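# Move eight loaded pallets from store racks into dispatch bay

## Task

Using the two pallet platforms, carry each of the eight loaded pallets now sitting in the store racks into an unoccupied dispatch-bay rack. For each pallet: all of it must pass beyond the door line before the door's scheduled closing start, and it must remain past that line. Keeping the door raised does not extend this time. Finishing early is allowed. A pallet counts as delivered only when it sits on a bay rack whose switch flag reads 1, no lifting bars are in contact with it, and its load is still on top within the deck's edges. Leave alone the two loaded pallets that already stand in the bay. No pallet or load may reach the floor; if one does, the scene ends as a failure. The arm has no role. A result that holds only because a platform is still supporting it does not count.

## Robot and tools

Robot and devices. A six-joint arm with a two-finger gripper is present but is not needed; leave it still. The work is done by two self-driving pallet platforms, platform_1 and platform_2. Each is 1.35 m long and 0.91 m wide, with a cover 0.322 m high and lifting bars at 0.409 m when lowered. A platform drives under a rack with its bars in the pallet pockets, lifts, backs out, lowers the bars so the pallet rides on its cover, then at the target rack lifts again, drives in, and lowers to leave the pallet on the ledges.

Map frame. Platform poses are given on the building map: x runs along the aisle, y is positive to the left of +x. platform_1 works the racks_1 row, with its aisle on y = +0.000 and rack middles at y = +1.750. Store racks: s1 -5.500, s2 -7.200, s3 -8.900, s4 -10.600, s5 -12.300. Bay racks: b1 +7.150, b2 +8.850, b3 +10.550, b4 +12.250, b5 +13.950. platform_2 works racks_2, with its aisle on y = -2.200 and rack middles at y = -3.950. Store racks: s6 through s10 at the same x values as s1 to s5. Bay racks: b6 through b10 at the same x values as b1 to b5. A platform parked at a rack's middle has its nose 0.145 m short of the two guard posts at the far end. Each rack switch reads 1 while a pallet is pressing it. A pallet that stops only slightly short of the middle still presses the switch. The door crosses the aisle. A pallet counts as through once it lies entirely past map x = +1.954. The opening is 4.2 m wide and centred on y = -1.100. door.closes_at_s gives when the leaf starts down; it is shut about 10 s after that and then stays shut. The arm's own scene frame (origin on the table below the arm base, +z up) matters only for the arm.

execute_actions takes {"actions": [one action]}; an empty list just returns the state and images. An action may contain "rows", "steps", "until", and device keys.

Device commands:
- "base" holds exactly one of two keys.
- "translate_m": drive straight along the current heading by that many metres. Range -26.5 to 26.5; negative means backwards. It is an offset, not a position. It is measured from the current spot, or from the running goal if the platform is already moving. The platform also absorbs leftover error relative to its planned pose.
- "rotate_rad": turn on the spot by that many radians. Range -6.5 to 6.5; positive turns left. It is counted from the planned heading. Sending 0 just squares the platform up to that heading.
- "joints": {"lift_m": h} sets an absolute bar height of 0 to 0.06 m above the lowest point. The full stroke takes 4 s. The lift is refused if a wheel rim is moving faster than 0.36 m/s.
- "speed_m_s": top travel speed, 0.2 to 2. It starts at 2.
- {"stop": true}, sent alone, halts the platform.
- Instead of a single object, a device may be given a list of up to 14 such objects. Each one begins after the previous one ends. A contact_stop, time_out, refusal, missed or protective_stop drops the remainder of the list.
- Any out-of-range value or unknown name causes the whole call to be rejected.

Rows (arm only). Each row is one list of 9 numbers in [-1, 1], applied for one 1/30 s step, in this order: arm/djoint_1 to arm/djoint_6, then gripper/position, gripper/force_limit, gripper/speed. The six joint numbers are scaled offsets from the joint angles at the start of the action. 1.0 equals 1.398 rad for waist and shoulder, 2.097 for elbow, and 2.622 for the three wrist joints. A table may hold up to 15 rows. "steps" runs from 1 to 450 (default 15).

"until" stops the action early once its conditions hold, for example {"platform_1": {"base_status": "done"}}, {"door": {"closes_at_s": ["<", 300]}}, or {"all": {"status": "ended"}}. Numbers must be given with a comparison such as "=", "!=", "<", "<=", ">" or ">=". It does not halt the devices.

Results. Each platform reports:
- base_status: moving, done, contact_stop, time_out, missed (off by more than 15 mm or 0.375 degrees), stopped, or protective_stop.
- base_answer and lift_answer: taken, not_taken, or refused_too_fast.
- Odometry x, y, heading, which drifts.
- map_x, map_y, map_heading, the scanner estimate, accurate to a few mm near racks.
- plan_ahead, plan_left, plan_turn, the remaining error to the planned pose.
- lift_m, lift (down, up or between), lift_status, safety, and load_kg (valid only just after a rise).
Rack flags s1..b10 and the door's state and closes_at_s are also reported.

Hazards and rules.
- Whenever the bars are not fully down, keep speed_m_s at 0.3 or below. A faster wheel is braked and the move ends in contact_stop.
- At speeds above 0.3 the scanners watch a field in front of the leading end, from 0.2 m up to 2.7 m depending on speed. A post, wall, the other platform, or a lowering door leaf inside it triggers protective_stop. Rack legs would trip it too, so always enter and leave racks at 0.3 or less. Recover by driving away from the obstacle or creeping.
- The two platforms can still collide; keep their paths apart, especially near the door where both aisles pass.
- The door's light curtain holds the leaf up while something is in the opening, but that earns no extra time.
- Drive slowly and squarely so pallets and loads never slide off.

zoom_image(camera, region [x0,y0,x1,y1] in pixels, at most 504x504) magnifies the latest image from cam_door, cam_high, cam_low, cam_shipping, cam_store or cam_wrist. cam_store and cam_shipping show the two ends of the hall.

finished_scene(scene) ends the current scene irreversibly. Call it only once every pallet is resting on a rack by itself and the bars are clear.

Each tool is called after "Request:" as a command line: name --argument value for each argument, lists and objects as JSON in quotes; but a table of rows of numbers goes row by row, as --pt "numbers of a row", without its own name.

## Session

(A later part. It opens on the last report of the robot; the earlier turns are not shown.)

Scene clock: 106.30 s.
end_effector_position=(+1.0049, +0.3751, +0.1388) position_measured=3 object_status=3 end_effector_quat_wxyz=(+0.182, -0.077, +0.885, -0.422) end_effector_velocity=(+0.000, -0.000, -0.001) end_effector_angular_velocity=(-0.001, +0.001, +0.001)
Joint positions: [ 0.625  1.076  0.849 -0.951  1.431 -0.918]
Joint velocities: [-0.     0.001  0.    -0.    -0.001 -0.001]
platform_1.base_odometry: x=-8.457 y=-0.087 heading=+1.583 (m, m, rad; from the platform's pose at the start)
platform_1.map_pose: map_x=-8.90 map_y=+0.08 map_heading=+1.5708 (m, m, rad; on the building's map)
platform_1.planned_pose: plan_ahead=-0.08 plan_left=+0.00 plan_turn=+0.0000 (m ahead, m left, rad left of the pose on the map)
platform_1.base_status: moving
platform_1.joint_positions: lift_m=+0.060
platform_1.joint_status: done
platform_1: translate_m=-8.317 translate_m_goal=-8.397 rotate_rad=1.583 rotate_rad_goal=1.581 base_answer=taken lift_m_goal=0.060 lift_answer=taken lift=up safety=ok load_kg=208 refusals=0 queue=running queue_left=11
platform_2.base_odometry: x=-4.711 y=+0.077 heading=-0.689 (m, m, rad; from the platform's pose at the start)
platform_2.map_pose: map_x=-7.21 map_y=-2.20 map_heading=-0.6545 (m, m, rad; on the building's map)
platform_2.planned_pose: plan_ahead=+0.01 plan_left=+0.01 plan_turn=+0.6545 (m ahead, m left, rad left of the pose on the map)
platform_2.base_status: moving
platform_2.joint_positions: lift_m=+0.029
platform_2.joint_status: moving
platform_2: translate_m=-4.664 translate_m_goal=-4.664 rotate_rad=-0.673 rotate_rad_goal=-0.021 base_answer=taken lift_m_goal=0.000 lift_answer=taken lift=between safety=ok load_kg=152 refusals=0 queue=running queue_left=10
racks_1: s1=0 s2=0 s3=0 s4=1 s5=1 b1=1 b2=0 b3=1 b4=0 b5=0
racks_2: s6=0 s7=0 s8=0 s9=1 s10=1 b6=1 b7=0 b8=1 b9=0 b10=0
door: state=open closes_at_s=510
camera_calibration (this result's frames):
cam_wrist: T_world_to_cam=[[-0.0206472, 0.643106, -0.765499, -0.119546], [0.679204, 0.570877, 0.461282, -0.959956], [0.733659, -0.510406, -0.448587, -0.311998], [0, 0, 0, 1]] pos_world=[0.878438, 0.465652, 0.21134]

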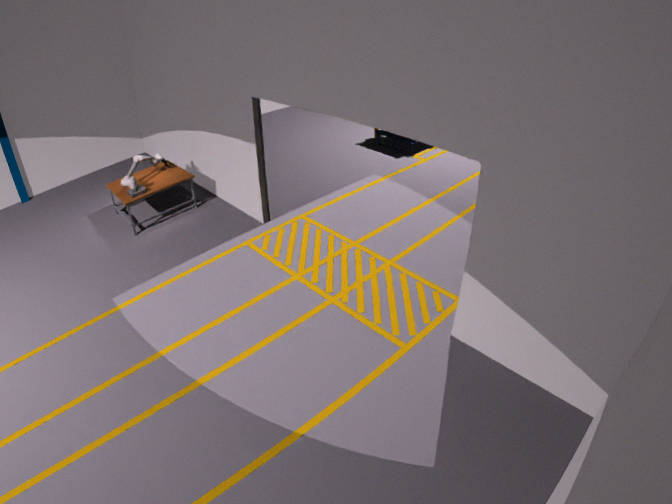

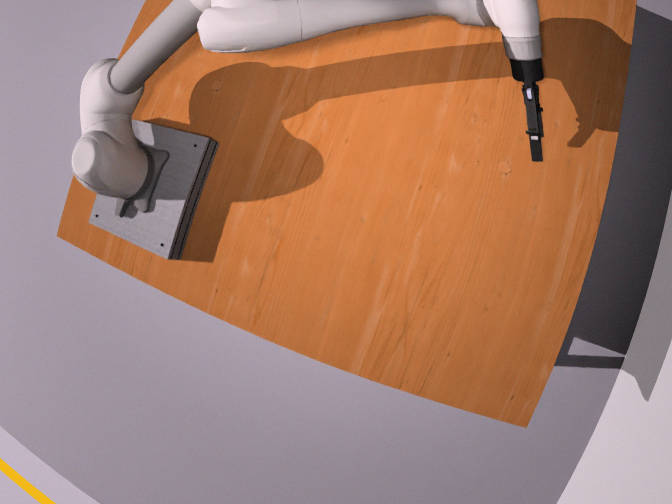

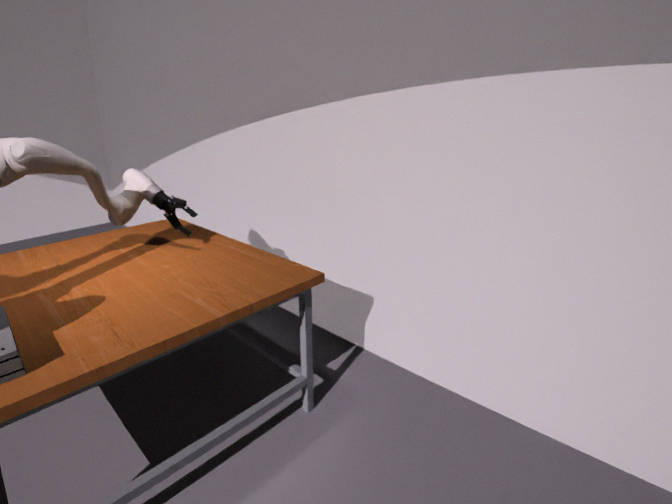

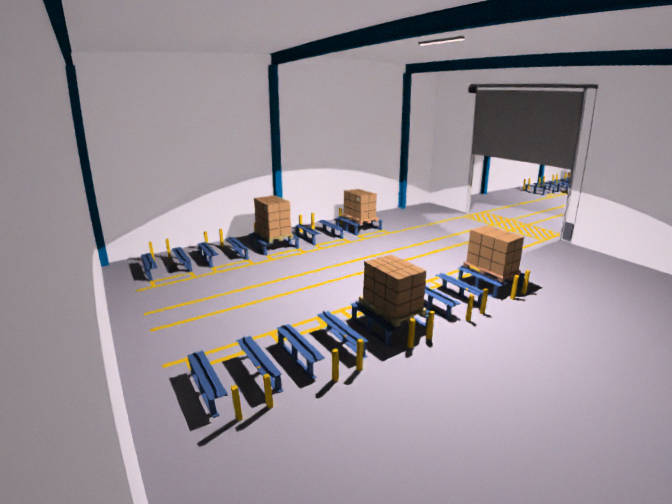

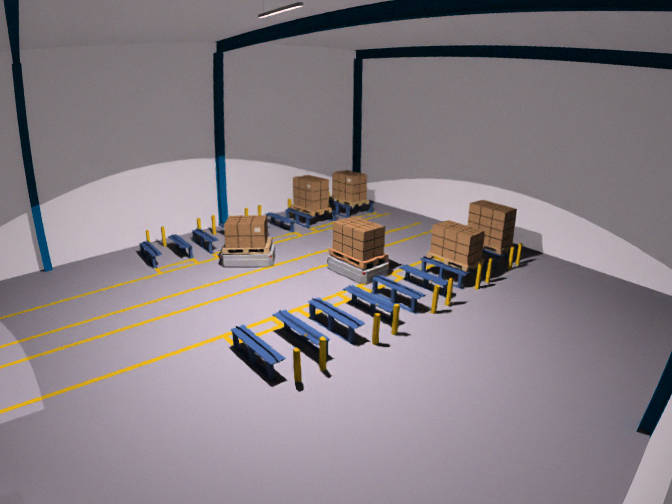

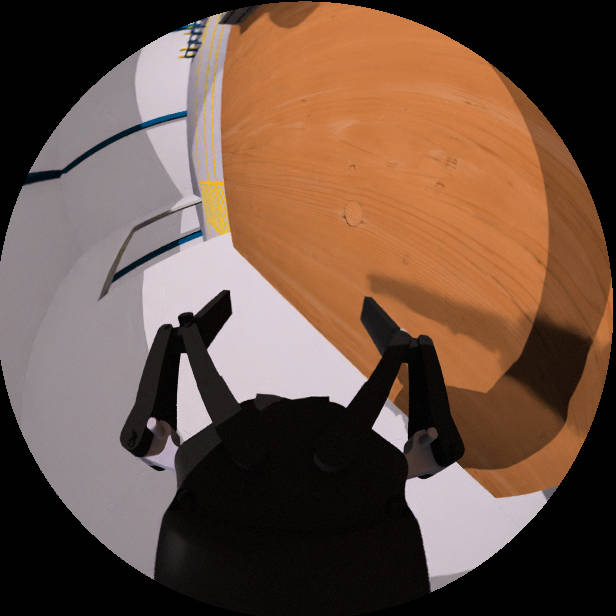

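Request:
execute_actions --actions '[{"steps":450}]'

Request:
execute_actions --actions '[{"steps":240,"until":{"platform_1":{"queue_left":["<=",8]}}}]'

Request:
zoom_image --camera "cam_shipping" --region '[240, 170, 540, 330]'

Scene clock: 123.13 s.
end_effector_position=(+1.0049, +0.3751, +0.1388) position_measured=3 object_status=3 end_effector_quat_wxyz=(+0.182, -0.077, +0.885, -0.422) end_effector_velocity=(+0.000, -0.000, -0.001) end_effector_angular_velocity=(-0.002, +0.002, +0.001)
Joint positions: [ 0.625  1.076  0.849 -0.951  1.431 -0.918]
Joint velocities: [-0.     0.001 -0.    -0.001  0.    -0.002]
platform_1.base_odometry: x=+8.316 y=+0.065 heading=+0.017 (m, m, rad; from the platform's pose at the start)
platform_1.map_pose: map_x=+7.90 map_y=+0.00 map_heading=+0.0000 (m, m, rad; on the building's map)
platform_1.planned_pose: plan_ahead=+0.95 plan_left=+0.00 plan_turn=+0.0000 (m ahead, m left, rad left of the pose on the map)
platform_1.base_status: moving
platform_1.joint_positions: lift_m=+0.000
platform_1.joint_status: done
platform_1: translate_m=8.405 translate_m_goal=9.353 rotate_rad=0.017 rotate_rad_goal=0.019 base_answer=taken lift_m_goal=0.000 lift_answer=taken lift=down safety=ok load_kg=-49 refusals=0 queue=running queue_left=9
platform_2.base_odometry: x=+11.356 y=-0.195 heading=-0.301 (m, m, rad; from the platform's pose at the start)
platform_2.map_pose: map_x=+8.85 map_y=-2.20 map_heading=-0.2967 (m, m, rad; on the building's map)
platform_2.planned_pose: plan_ahead=+0.00 plan_left=+0.00 plan_turn=-1.2741 (m ahead, m left, rad left of the pose on the map)
platform_2.base_status: moving
platform_2.joint_positions: lift_m=+0.011
platform_2.joint_status: moving
platform_2: translate_m=11.407 translate_m_goal=11.407 rotate_rad=-0.318 rotate_rad_goal=-1.587 base_answer=taken lift_m_goal=0.060 lift_answer=taken lift=between safety=ok load_kg=3 refusals=0 queue=running queue_left=8
racks_1: s1=0 s2=0 s3=0 s4=1 s5=1 b1=1 b2=0 b3=1 b4=0 b5=0
racks_2: s6=0 s7=0 s8=0 s9=1 s10=1 b6=1 b7=0 b8=1 b9=0 b10=0
door: state=open closes_at_s=510
camera_calibration (this result's frames):
cam_wrist: T_world_to_cam=[[-0.020647, 0.643106, -0.765499, -0.119546], [0.679204, 0.570877, 0.461282, -0.959956], [0.733659, -0.510406, -0.448587, -0.311998], [0, 0, 0, 1]] pos_world=[0.878438, 0.465652, 0.21134]

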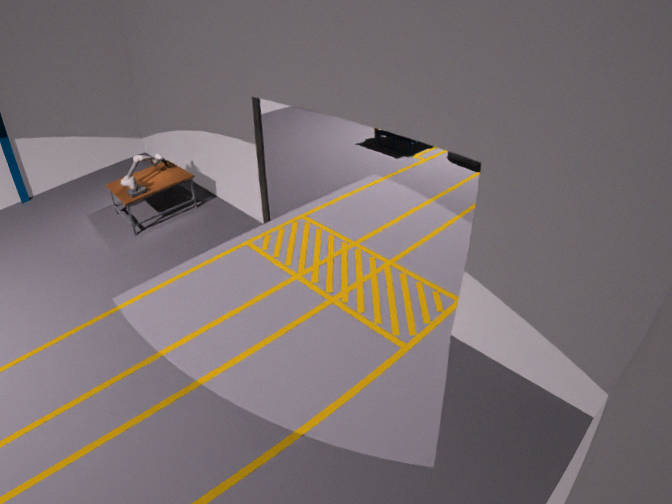

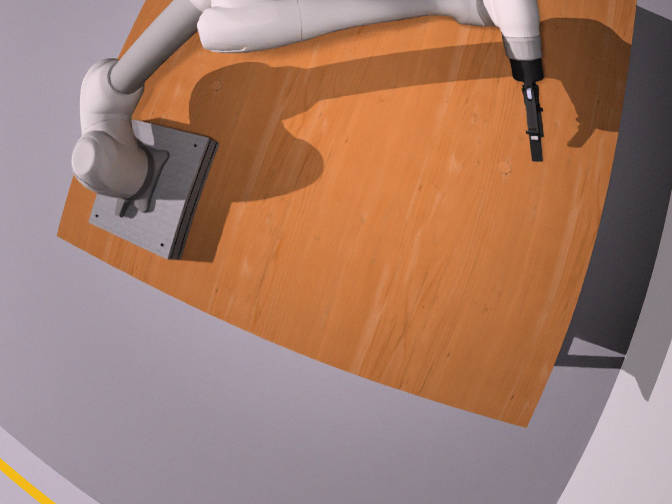

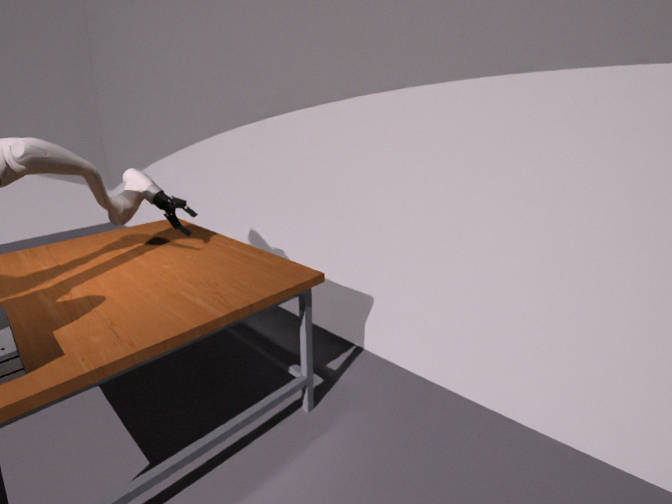

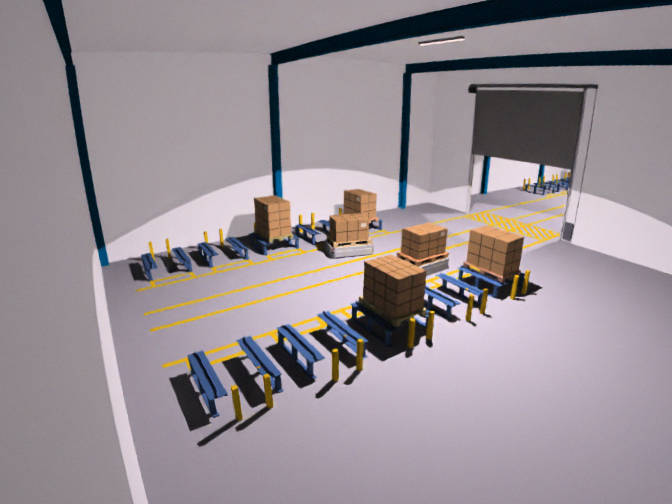

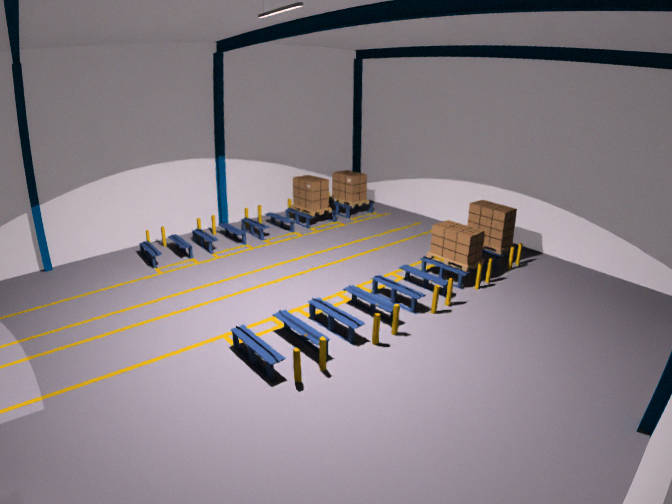

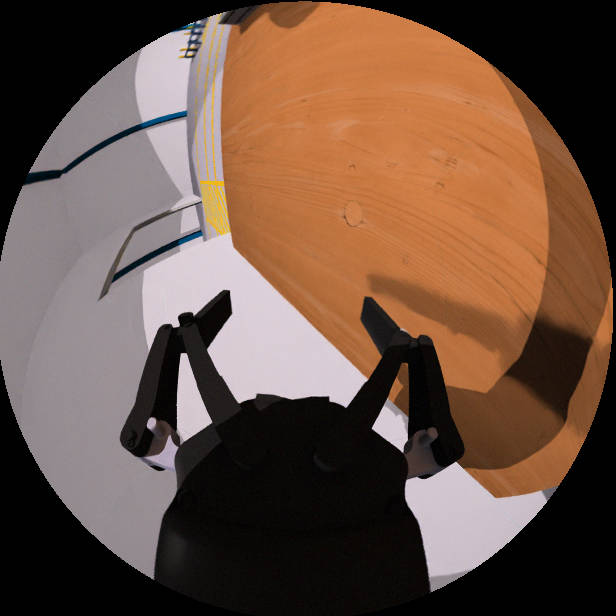

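Scene clock: 125.97 s.
end_effector_position=(+1.0049, +0.3751, +0.1388) position_measured=3 object_status=3 end_effector_quat_wxyz=(+0.182, -0.077, +0.885, -0.422) end_effector_velocity=(-0.001, -0.001, -0.001) end_effector_angular_velocity=(-0.002, +0.002, -0.002)
Joint positions: [ 0.625  1.076  0.849 -0.951  1.431 -0.918]
Joint velocities: [-0.     0.     0.001 -0.     0.003  0.   ]
platform_1.base_odometry: x=+9.302 y=+0.081 heading=+0.015 (m, m, rad; from the platform's pose at the start)
platform_1.map_pose: map_x=+8.85 map_y=+0.00 map_heading=+0.0000 (m, m, rad; on the building's map)
platform_1.planned_pose: plan_ahead=+0.00 plan_left=+0.00 plan_turn=+1.5708 (m ahead, m left, rad left of the pose on the map)
platform_1.base_status: moving
platform_1.joint_positions: lift_m=+0.000
platform_1.joint_status: moving
platform_1: translate_m=9.363 translate_m_goal=9.363 rotate_rad=0.016 rotate_rad_goal=1.586 base_answer=taken lift_m_goal=0.060 lift_answer=taken lift=down safety=ok load_kg=-12 refusals=0 queue=running queue_left=8
platform_2.base_odometry: x=+11.356 y=-0.195 heading=-1.587 (m, m, rad; from the platform's pose at the start)
platform_2.map_pose: map_x=+8.85 map_y=-2.20 map_heading=-1.5664 (m, m, rad; on the building's map)
platform_2.planned_pose: plan_ahead=+0.00 plan_left=+0.00 plan_turn=-0.0044 (m ahead, m left, rad left of the pose on the map)
platform_2.base_status: moving
platform_2.joint_positions: lift_m=+0.057
platform_2.joint_status: moving
platform_2: translate_m=11.407 translate_m_goal=11.407 rotate_rad=-1.587 rotate_rad_goal=-1.587 base_answer=taken lift_m_goal=0.060 lift_answer=taken lift=between safety=ok load_kg=187 refusals=0 queue=running queue_left=8
racks_1: s1=0 s2=0 s3=0 s4=1 s5=1 b1=1 b2=0 b3=1 b4=0 b5=0
racks_2: s6=0 s7=0 s8=0 s9=1 s10=1 b6=1 b7=0 b8=1 b9=0 b10=0
door: state=open closes_at_s=510
camera_calibration (this result's frames):
cam_wrist: T_world_to_cam=[[-0.0206472, 0.643106, -0.765499, -0.119546], [0.679205, 0.570877, 0.461282, -0.959956], [0.733658, -0.510406, -0.448588, -0.311998], [0, 0, 0, 1]] pos_world=[0.878438, 0.465652, 0.211339]

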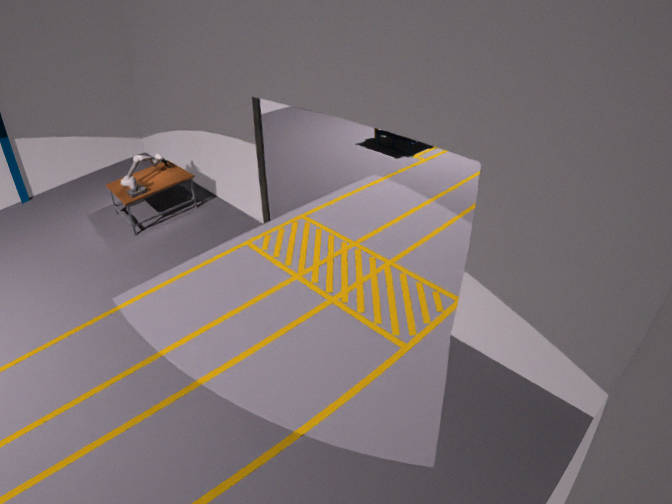

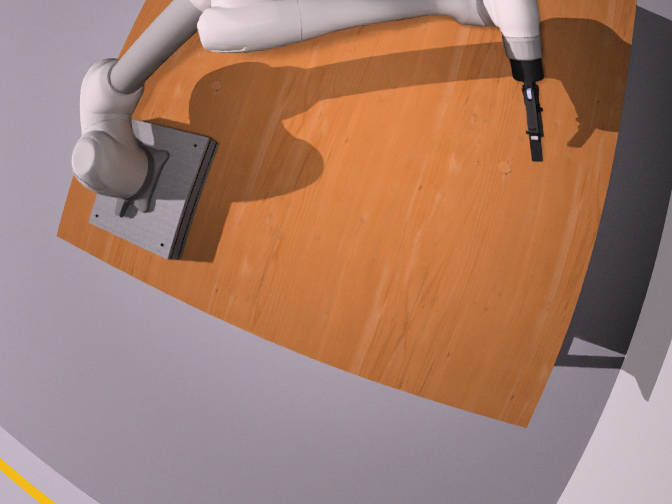

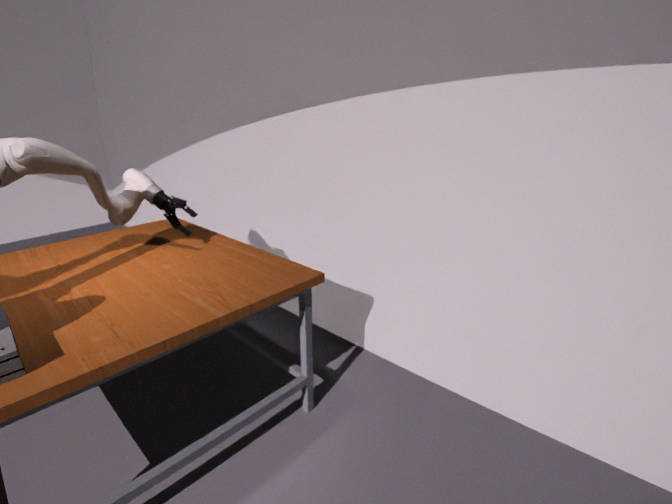

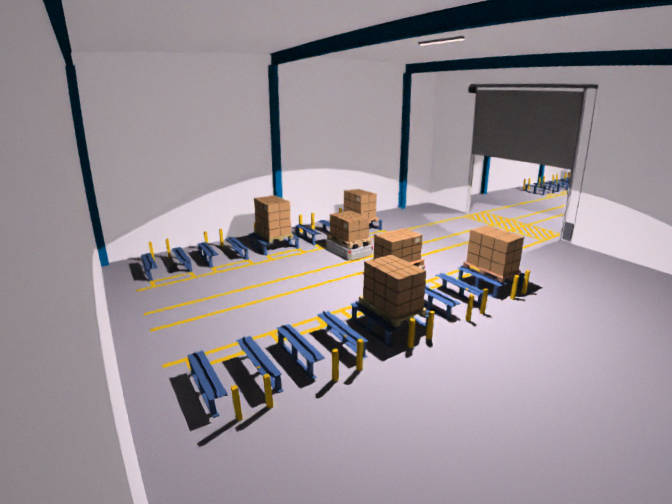

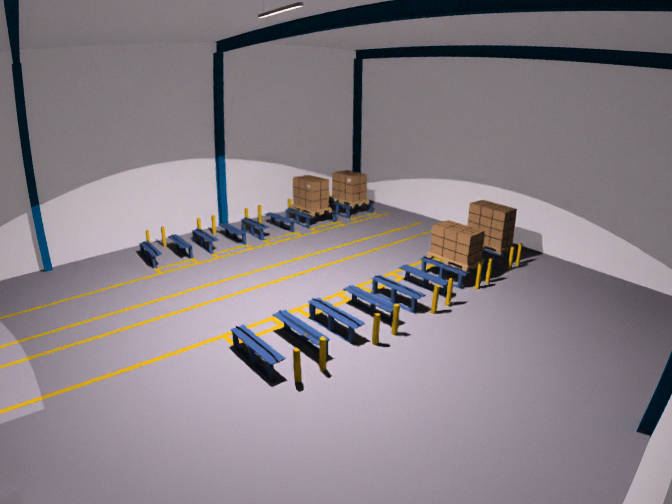

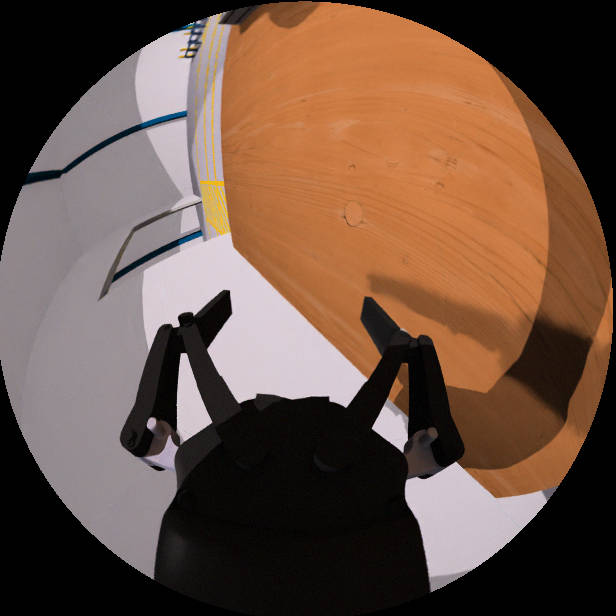

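Region (240, 170, 540, 330) of cam_shipping's 672x504 image, scaled by 1.680, with more detail than that image has; it fills the top 269 rows of this view, and the rest is white.

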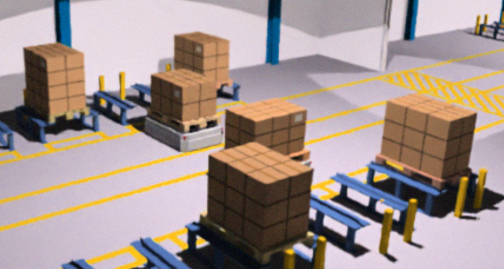

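Plan for the rest: running lists end with P1 lifting in s4 and P2 lifting in s9; then s4→b4 / s9→b9 (+22.85), back to s5 / s10 (−24.55), and s5→b5 / s10→b10 (+26.25).

Request:
execute_actions --actions '[{"steps":450,"until":{"platform_1":{"queue_left":["<=",5],"map_y":["<",1.06],"lift":"down"}}}]'

Scene clock: 141.63 s.
end_effector_position=(+1.0049, +0.3751, +0.1388) position_measured=3 object_status=3 end_effector_quat_wxyz=(+0.182, -0.077, +0.885, -0.422) end_effector_velocity=(-0.000, +0.000, -0.001) end_effector_angular_velocity=(+0.002, +0.001, -0.002)
Joint positions: [ 0.625  1.076  0.849 -0.951  1.431 -0.918]
Joint velocities: [-0.     0.    -0.     0.002  0.     0.001]
platform_1.base_odometry: x=+9.278 y=+1.138 heading=+1.587 (m, m, rad; from the platform's pose at the start)
platform_1.map_pose: map_x=+8.85 map_y=+1.05 map_heading=+1.5708 (m, m, rad; on the building's map)
platform_1.planned_pose: plan_ahead=-1.05 plan_left=+0.00 plan_turn=+0.0000 (m ahead, m left, rad left of the pose on the map)
platform_1.base_status: moving
platform_1.joint_positions: lift_m=+0.000
platform_1.joint_status: done
platform_1: translate_m=10.411 translate_m_goal=9.364 rotate_rad=1.587 rotate_rad_goal=1.589 base_answer=taken lift_m_goal=0.000 lift_answer=taken lift=down safety=ok load_kg=-49 refusals=0 queue=running queue_left=5
platform_2.base_odometry: x=+11.361 y=-0.212 heading=-1.591 (m, m, rad; from the platform's pose at the start)
platform_2.map_pose: map_x=+8.85 map_y=-2.21 map_heading=-1.5708 (m, m, rad; on the building's map)
platform_2.planned_pose: plan_ahead=-0.01 plan_left=+0.00 plan_turn=+0.0000 (m ahead, m left, rad left of the pose on the map)
platform_2.base_status: moving
platform_2.joint_positions: lift_m=+0.000
platform_2.joint_status: done
platform_2: translate_m=11.420 translate_m_goal=11.408 rotate_rad=-1.591 rotate_rad_goal=-1.590 base_answer=taken lift_m_goal=0.000 lift_answer=taken lift=down safety=ok load_kg=-49 refusals=0 queue=running queue_left=5
racks_1: s1=0 s2=0 s3=0 s4=1 s5=1 b1=1 b2=1 b3=1 b4=0 b5=0
racks_2: s6=0 s7=0 s8=0 s9=1 s10=1 b6=1 b7=1 b8=1 b9=0 b10=0
door: state=open closes_at_s=510
camera_calibration (this result's frames):
cam_wrist: T_world_to_cam=[[-0.0206471, 0.643106, -0.765499, -0.119546], [0.679205, 0.570877, 0.461282, -0.959956], [0.733659, -0.510406, -0.448587, -0.311998], [0, 0, 0, 1]] pos_world=[0.878438, 0.465652, 0.211339]

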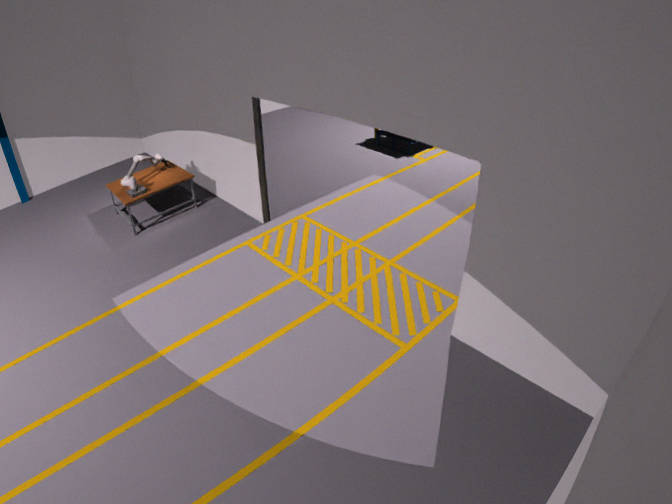

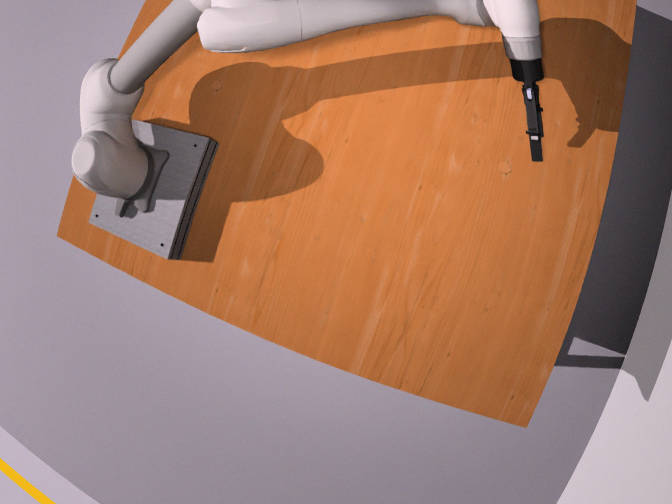

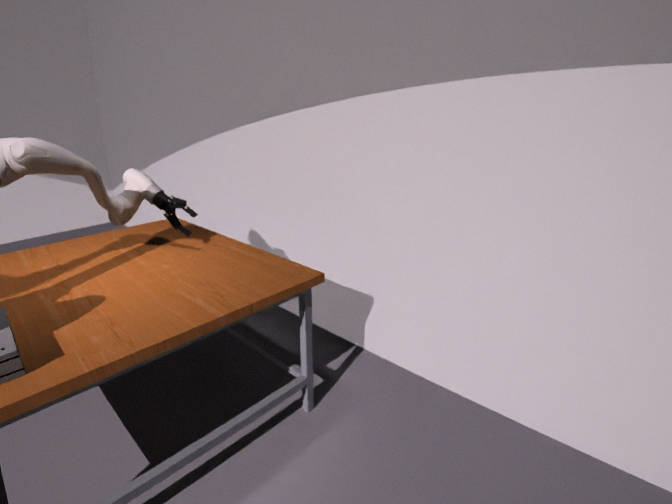

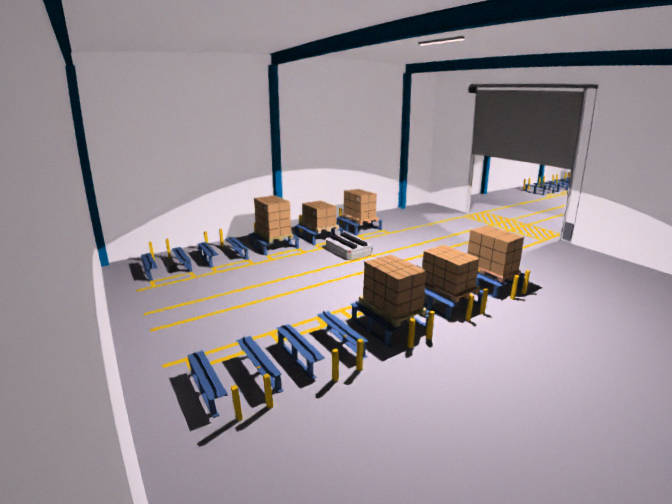

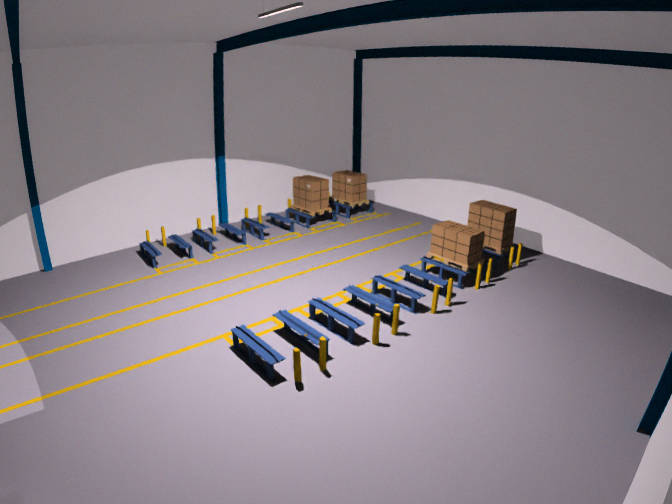

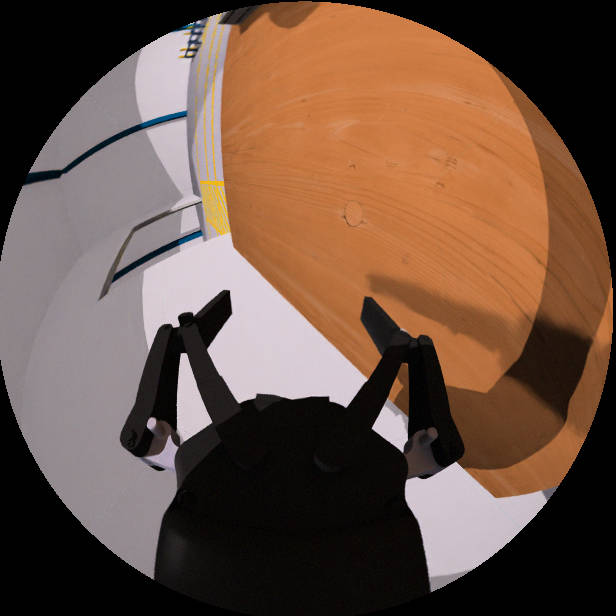

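Request:
execute_actions --actions '[{"platform_1":{"speed_m_s":2},"steps":450,"until":{"platform_1":{"queue":["!=","running"]}}}]'

Scene clock: 157.07 s.
end_effector_position=(+1.0049, +0.3751, +0.1388) position_measured=3 object_status=3 end_effector_quat_wxyz=(+0.182, -0.077, +0.885, -0.422) end_effector_velocity=(+0.001, +0.001, -0.000) end_effector_angular_velocity=(+0.002, -0.001, +0.002)
Joint positions: [ 0.625  1.076  0.849 -0.951  1.431 -0.918]
Joint velocities: [ 0.    -0.    -0.001  0.001 -0.003  0.   ]
platform_1.base_odometry: x=-2.196 y=-0.097 heading=+0.023 (m, m, rad; from the platform's pose at the start)
platform_1.map_pose: map_x=-2.69 map_y=+0.01 map_heading=+0.0131 (m, m, rad; on the building's map)
platform_1.planned_pose: plan_ahead=-7.91 plan_left=+0.09 plan_turn=-0.0131 (m ahead, m left, rad left of the pose on the map)
platform_1.base_status: moving
platform_1.joint_positions: lift_m=+0.000
platform_1.joint_status: done
platform_1: translate_m=-2.197 translate_m_goal=-10.086 rotate_rad=0.022 rotate_rad_goal=0.020 base_answer=taken lift_m_goal=0.000 lift_answer=taken lift=down safety=ok load_kg=-49 refusals=0 queue=running queue_left=3
platform_2.base_odometry: x=-5.394 y=+0.127 heading=-0.019 (m, m, rad; from the platform's pose at the start)
platform_2.map_pose: map_x=-7.95 map_y=-2.20 map_heading=+0.0000 (m, m, rad; on the building's map)
platform_2.planned_pose: plan_ahead=-2.65 plan_left=+0.00 plan_turn=+0.0000 (m ahead, m left, rad left of the pose on the map)
platform_2.base_status: moving
platform_2.joint_positions: lift_m=+0.000
platform_2.joint_status: done
platform_2: translate_m=-5.398 translate_m_goal=-8.042 rotate_rad=-0.020 rotate_rad_goal=-0.021 base_answer=taken lift_m_goal=0.000 lift_answer=taken lift=down safety=ok load_kg=-49 refusals=0 queue=running queue_left=3
racks_1: s1=0 s2=0 s3=0 s4=1 s5=1 b1=1 b2=1 b3=1 b4=0 b5=0
racks_2: s6=0 s7=0 s8=0 s9=1 s10=1 b6=1 b7=1 b8=1 b9=0 b10=0
door: state=open closes_at_s=510
camera_calibration (this result's frames):
cam_wrist: T_world_to_cam=[[-0.0206473, 0.643106, -0.765499, -0.119546], [0.679205, 0.570877, 0.461282, -0.959956], [0.733658, -0.510406, -0.448588, -0.311998], [0, 0, 0, 1]] pos_world=[0.878438, 0.465652, 0.211339]

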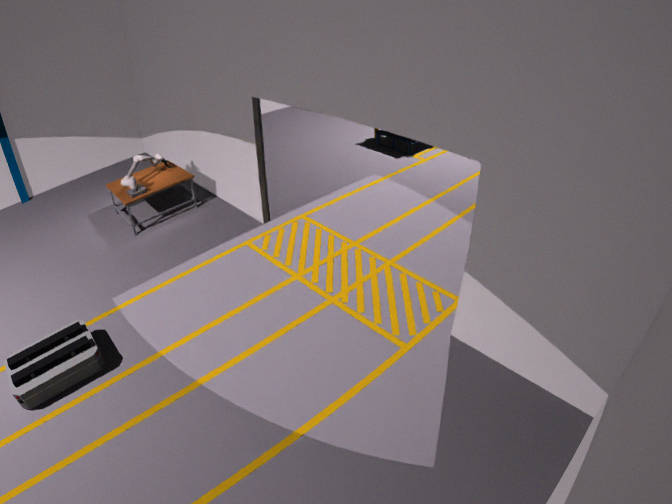

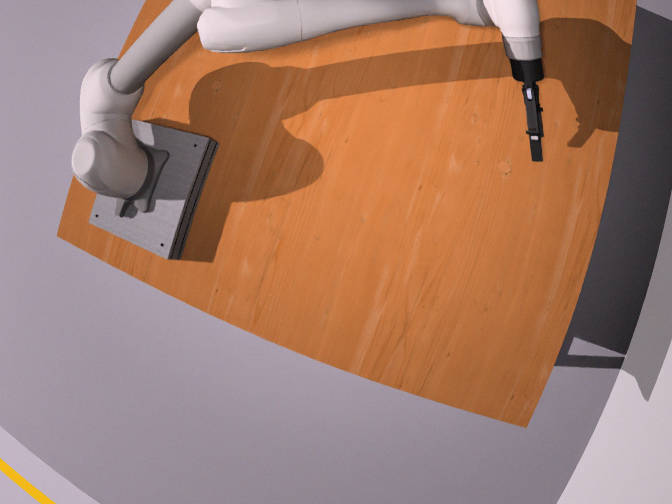

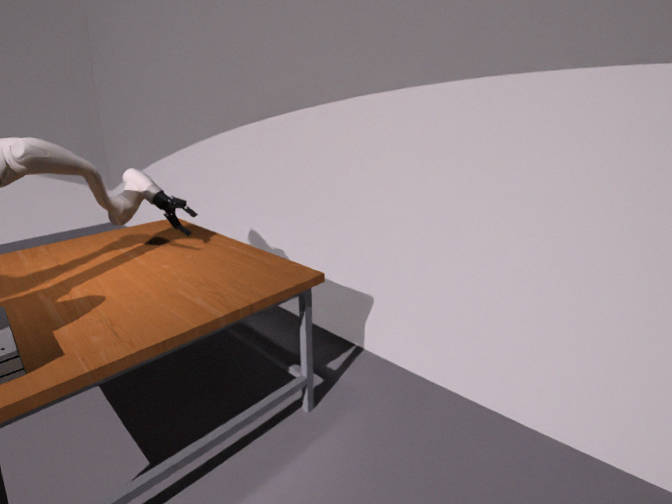

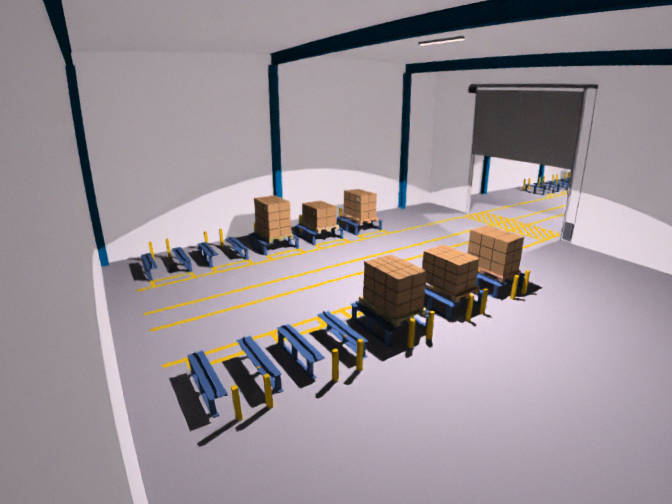

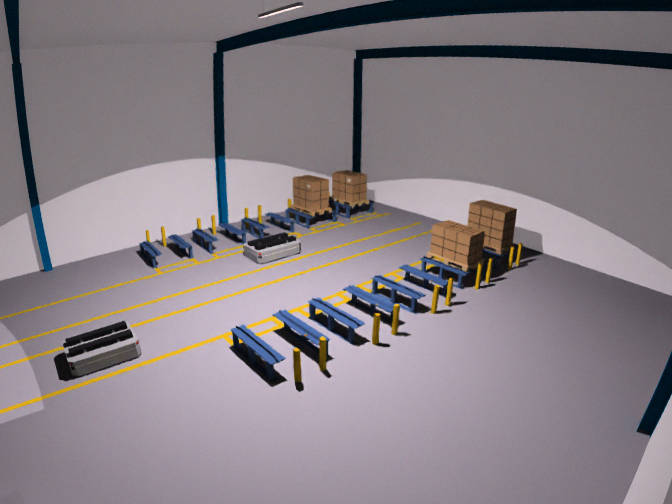

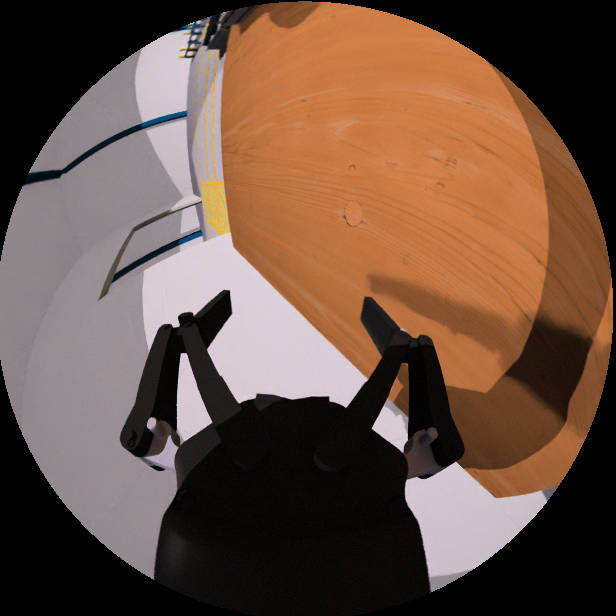

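Request:
execute_actions --actions '[{"steps":450,"until":{"platform_2":{"queue_left":["<=",0],"base_status":["!=","moving"]}}}]'

Scene clock: 172.20 s.
end_effector_position=(+1.0049, +0.3751, +0.1388) position_measured=3 object_status=3 end_effector_quat_wxyz=(+0.182, -0.077, +0.885, -0.422) end_effector_velocity=(+0.000, -0.000, +0.000) end_effector_angular_velocity=(-0.000, +0.000, +0.000)
Joint positions: [ 0.625  1.076  0.849 -0.951  1.431 -0.918]
Joint velocities: [ 0.    -0.    -0.    -0.     0.    -0.001]
platform_1.base_odometry: x=-10.159 y=+0.900 heading=+1.587 (m, m, rad; from the platform's pose at the start)
platform_1.map_pose: map_x=-10.60 map_y=+1.17 map_heading=+1.5708 (m, m, rad; on the building's map)
platform_1.planned_pose: plan_ahead=+0.58 plan_left=+0.00 plan_turn=+0.0000 (m ahead, m left, rad left of the pose on the map)
platform_1.base_status: moving
platform_1.joint_positions: lift_m=+0.028
platform_1.joint_status: done
platform_1: translate_m=-8.902 translate_m_goal=-8.325 rotate_rad=1.587 rotate_rad_goal=1.586 base_answer=taken lift_m_goal=0.028 lift_answer=taken lift=between safety=ok load_kg=0 refusals=0 queue=running queue_left=1
platform_2.base_odometry: x=-8.124 y=-1.578 heading=-1.591 (m, m, rad; from the platform's pose at the start)
platform_2.map_pose: map_x=-10.60 map_y=-3.95 map_heading=-1.5708 (m, m, rad; on the building's map)
platform_2.planned_pose: plan_ahead=+0.00 plan_left=+0.00 plan_turn=+0.0000 (m ahead, m left, rad left of the pose on the map)
platform_2.base_status: done
platform_2.joint_positions: lift_m=+0.028
platform_2.joint_status: moving
platform_2: translate_m=-6.291 translate_m_goal=-6.291 rotate_rad=-1.591 rotate_rad_goal=-1.590 base_answer=taken lift_m_goal=0.060 lift_answer=taken lift=between safety=ok load_kg=0 refusals=0 queue=running queue_left=0
racks_1: s1=0 s2=0 s3=0 s4=1 s5=1 b1=1 b2=1 b3=1 b4=0 b5=0
racks_2: s6=0 s7=0 s8=0 s9=1 s10=1 b6=1 b7=1 b8=1 b9=0 b10=0
door: state=open closes_at_s=510
camera_calibration (this result's frames):
cam_wrist: T_world_to_cam=[[-0.020647, 0.643106, -0.765499, -0.119546], [0.679204, 0.570877, 0.461282, -0.959956], [0.733659, -0.510406, -0.448587, -0.311998], [0, 0, 0, 1]] pos_world=[0.878438, 0.465652, 0.21134]

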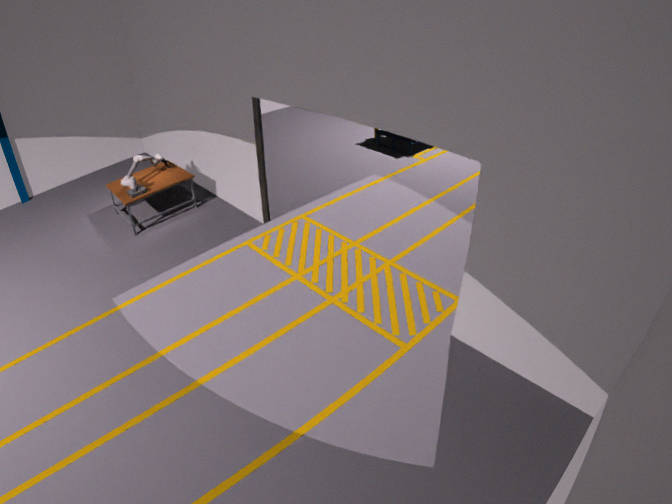

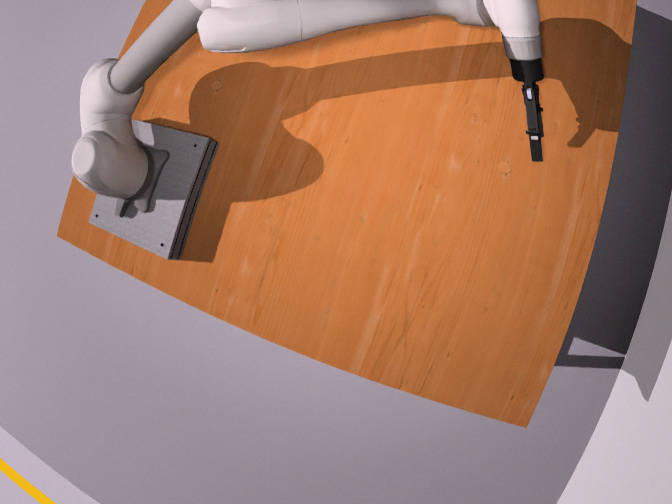

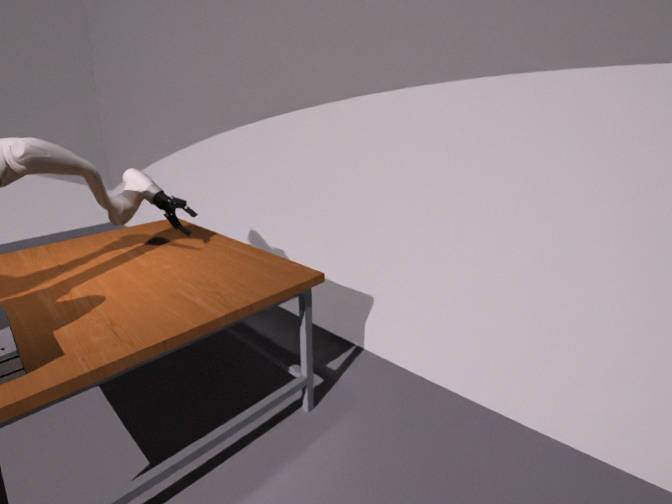

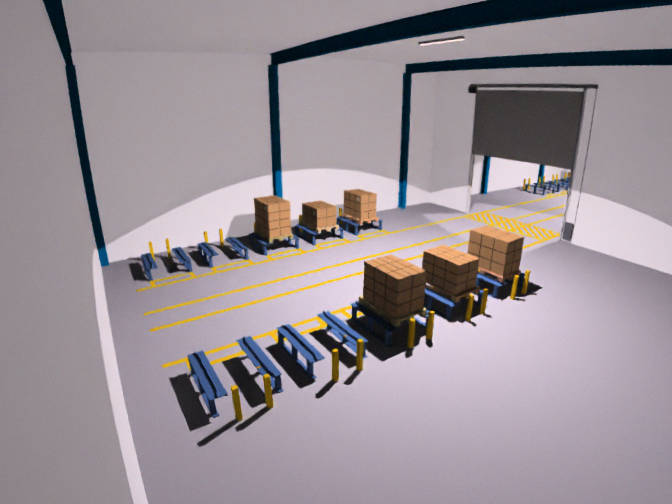

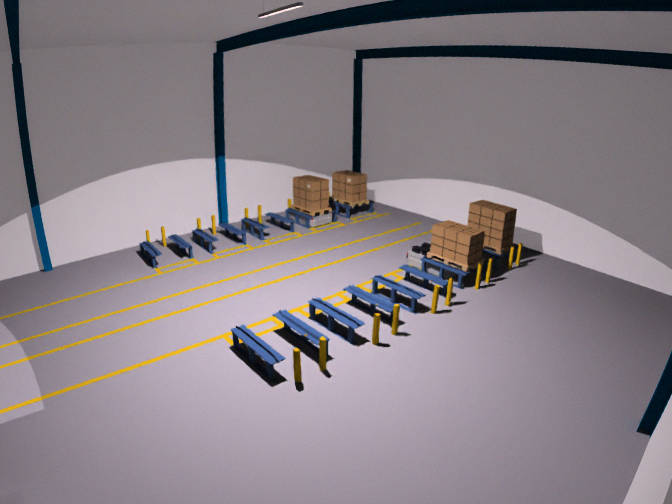

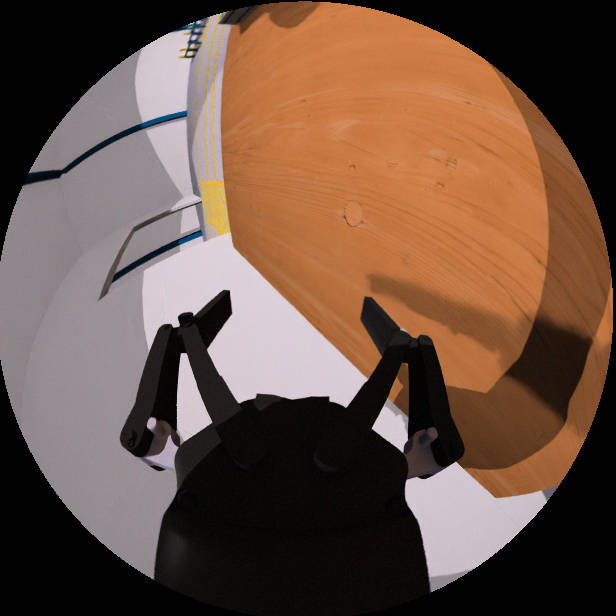

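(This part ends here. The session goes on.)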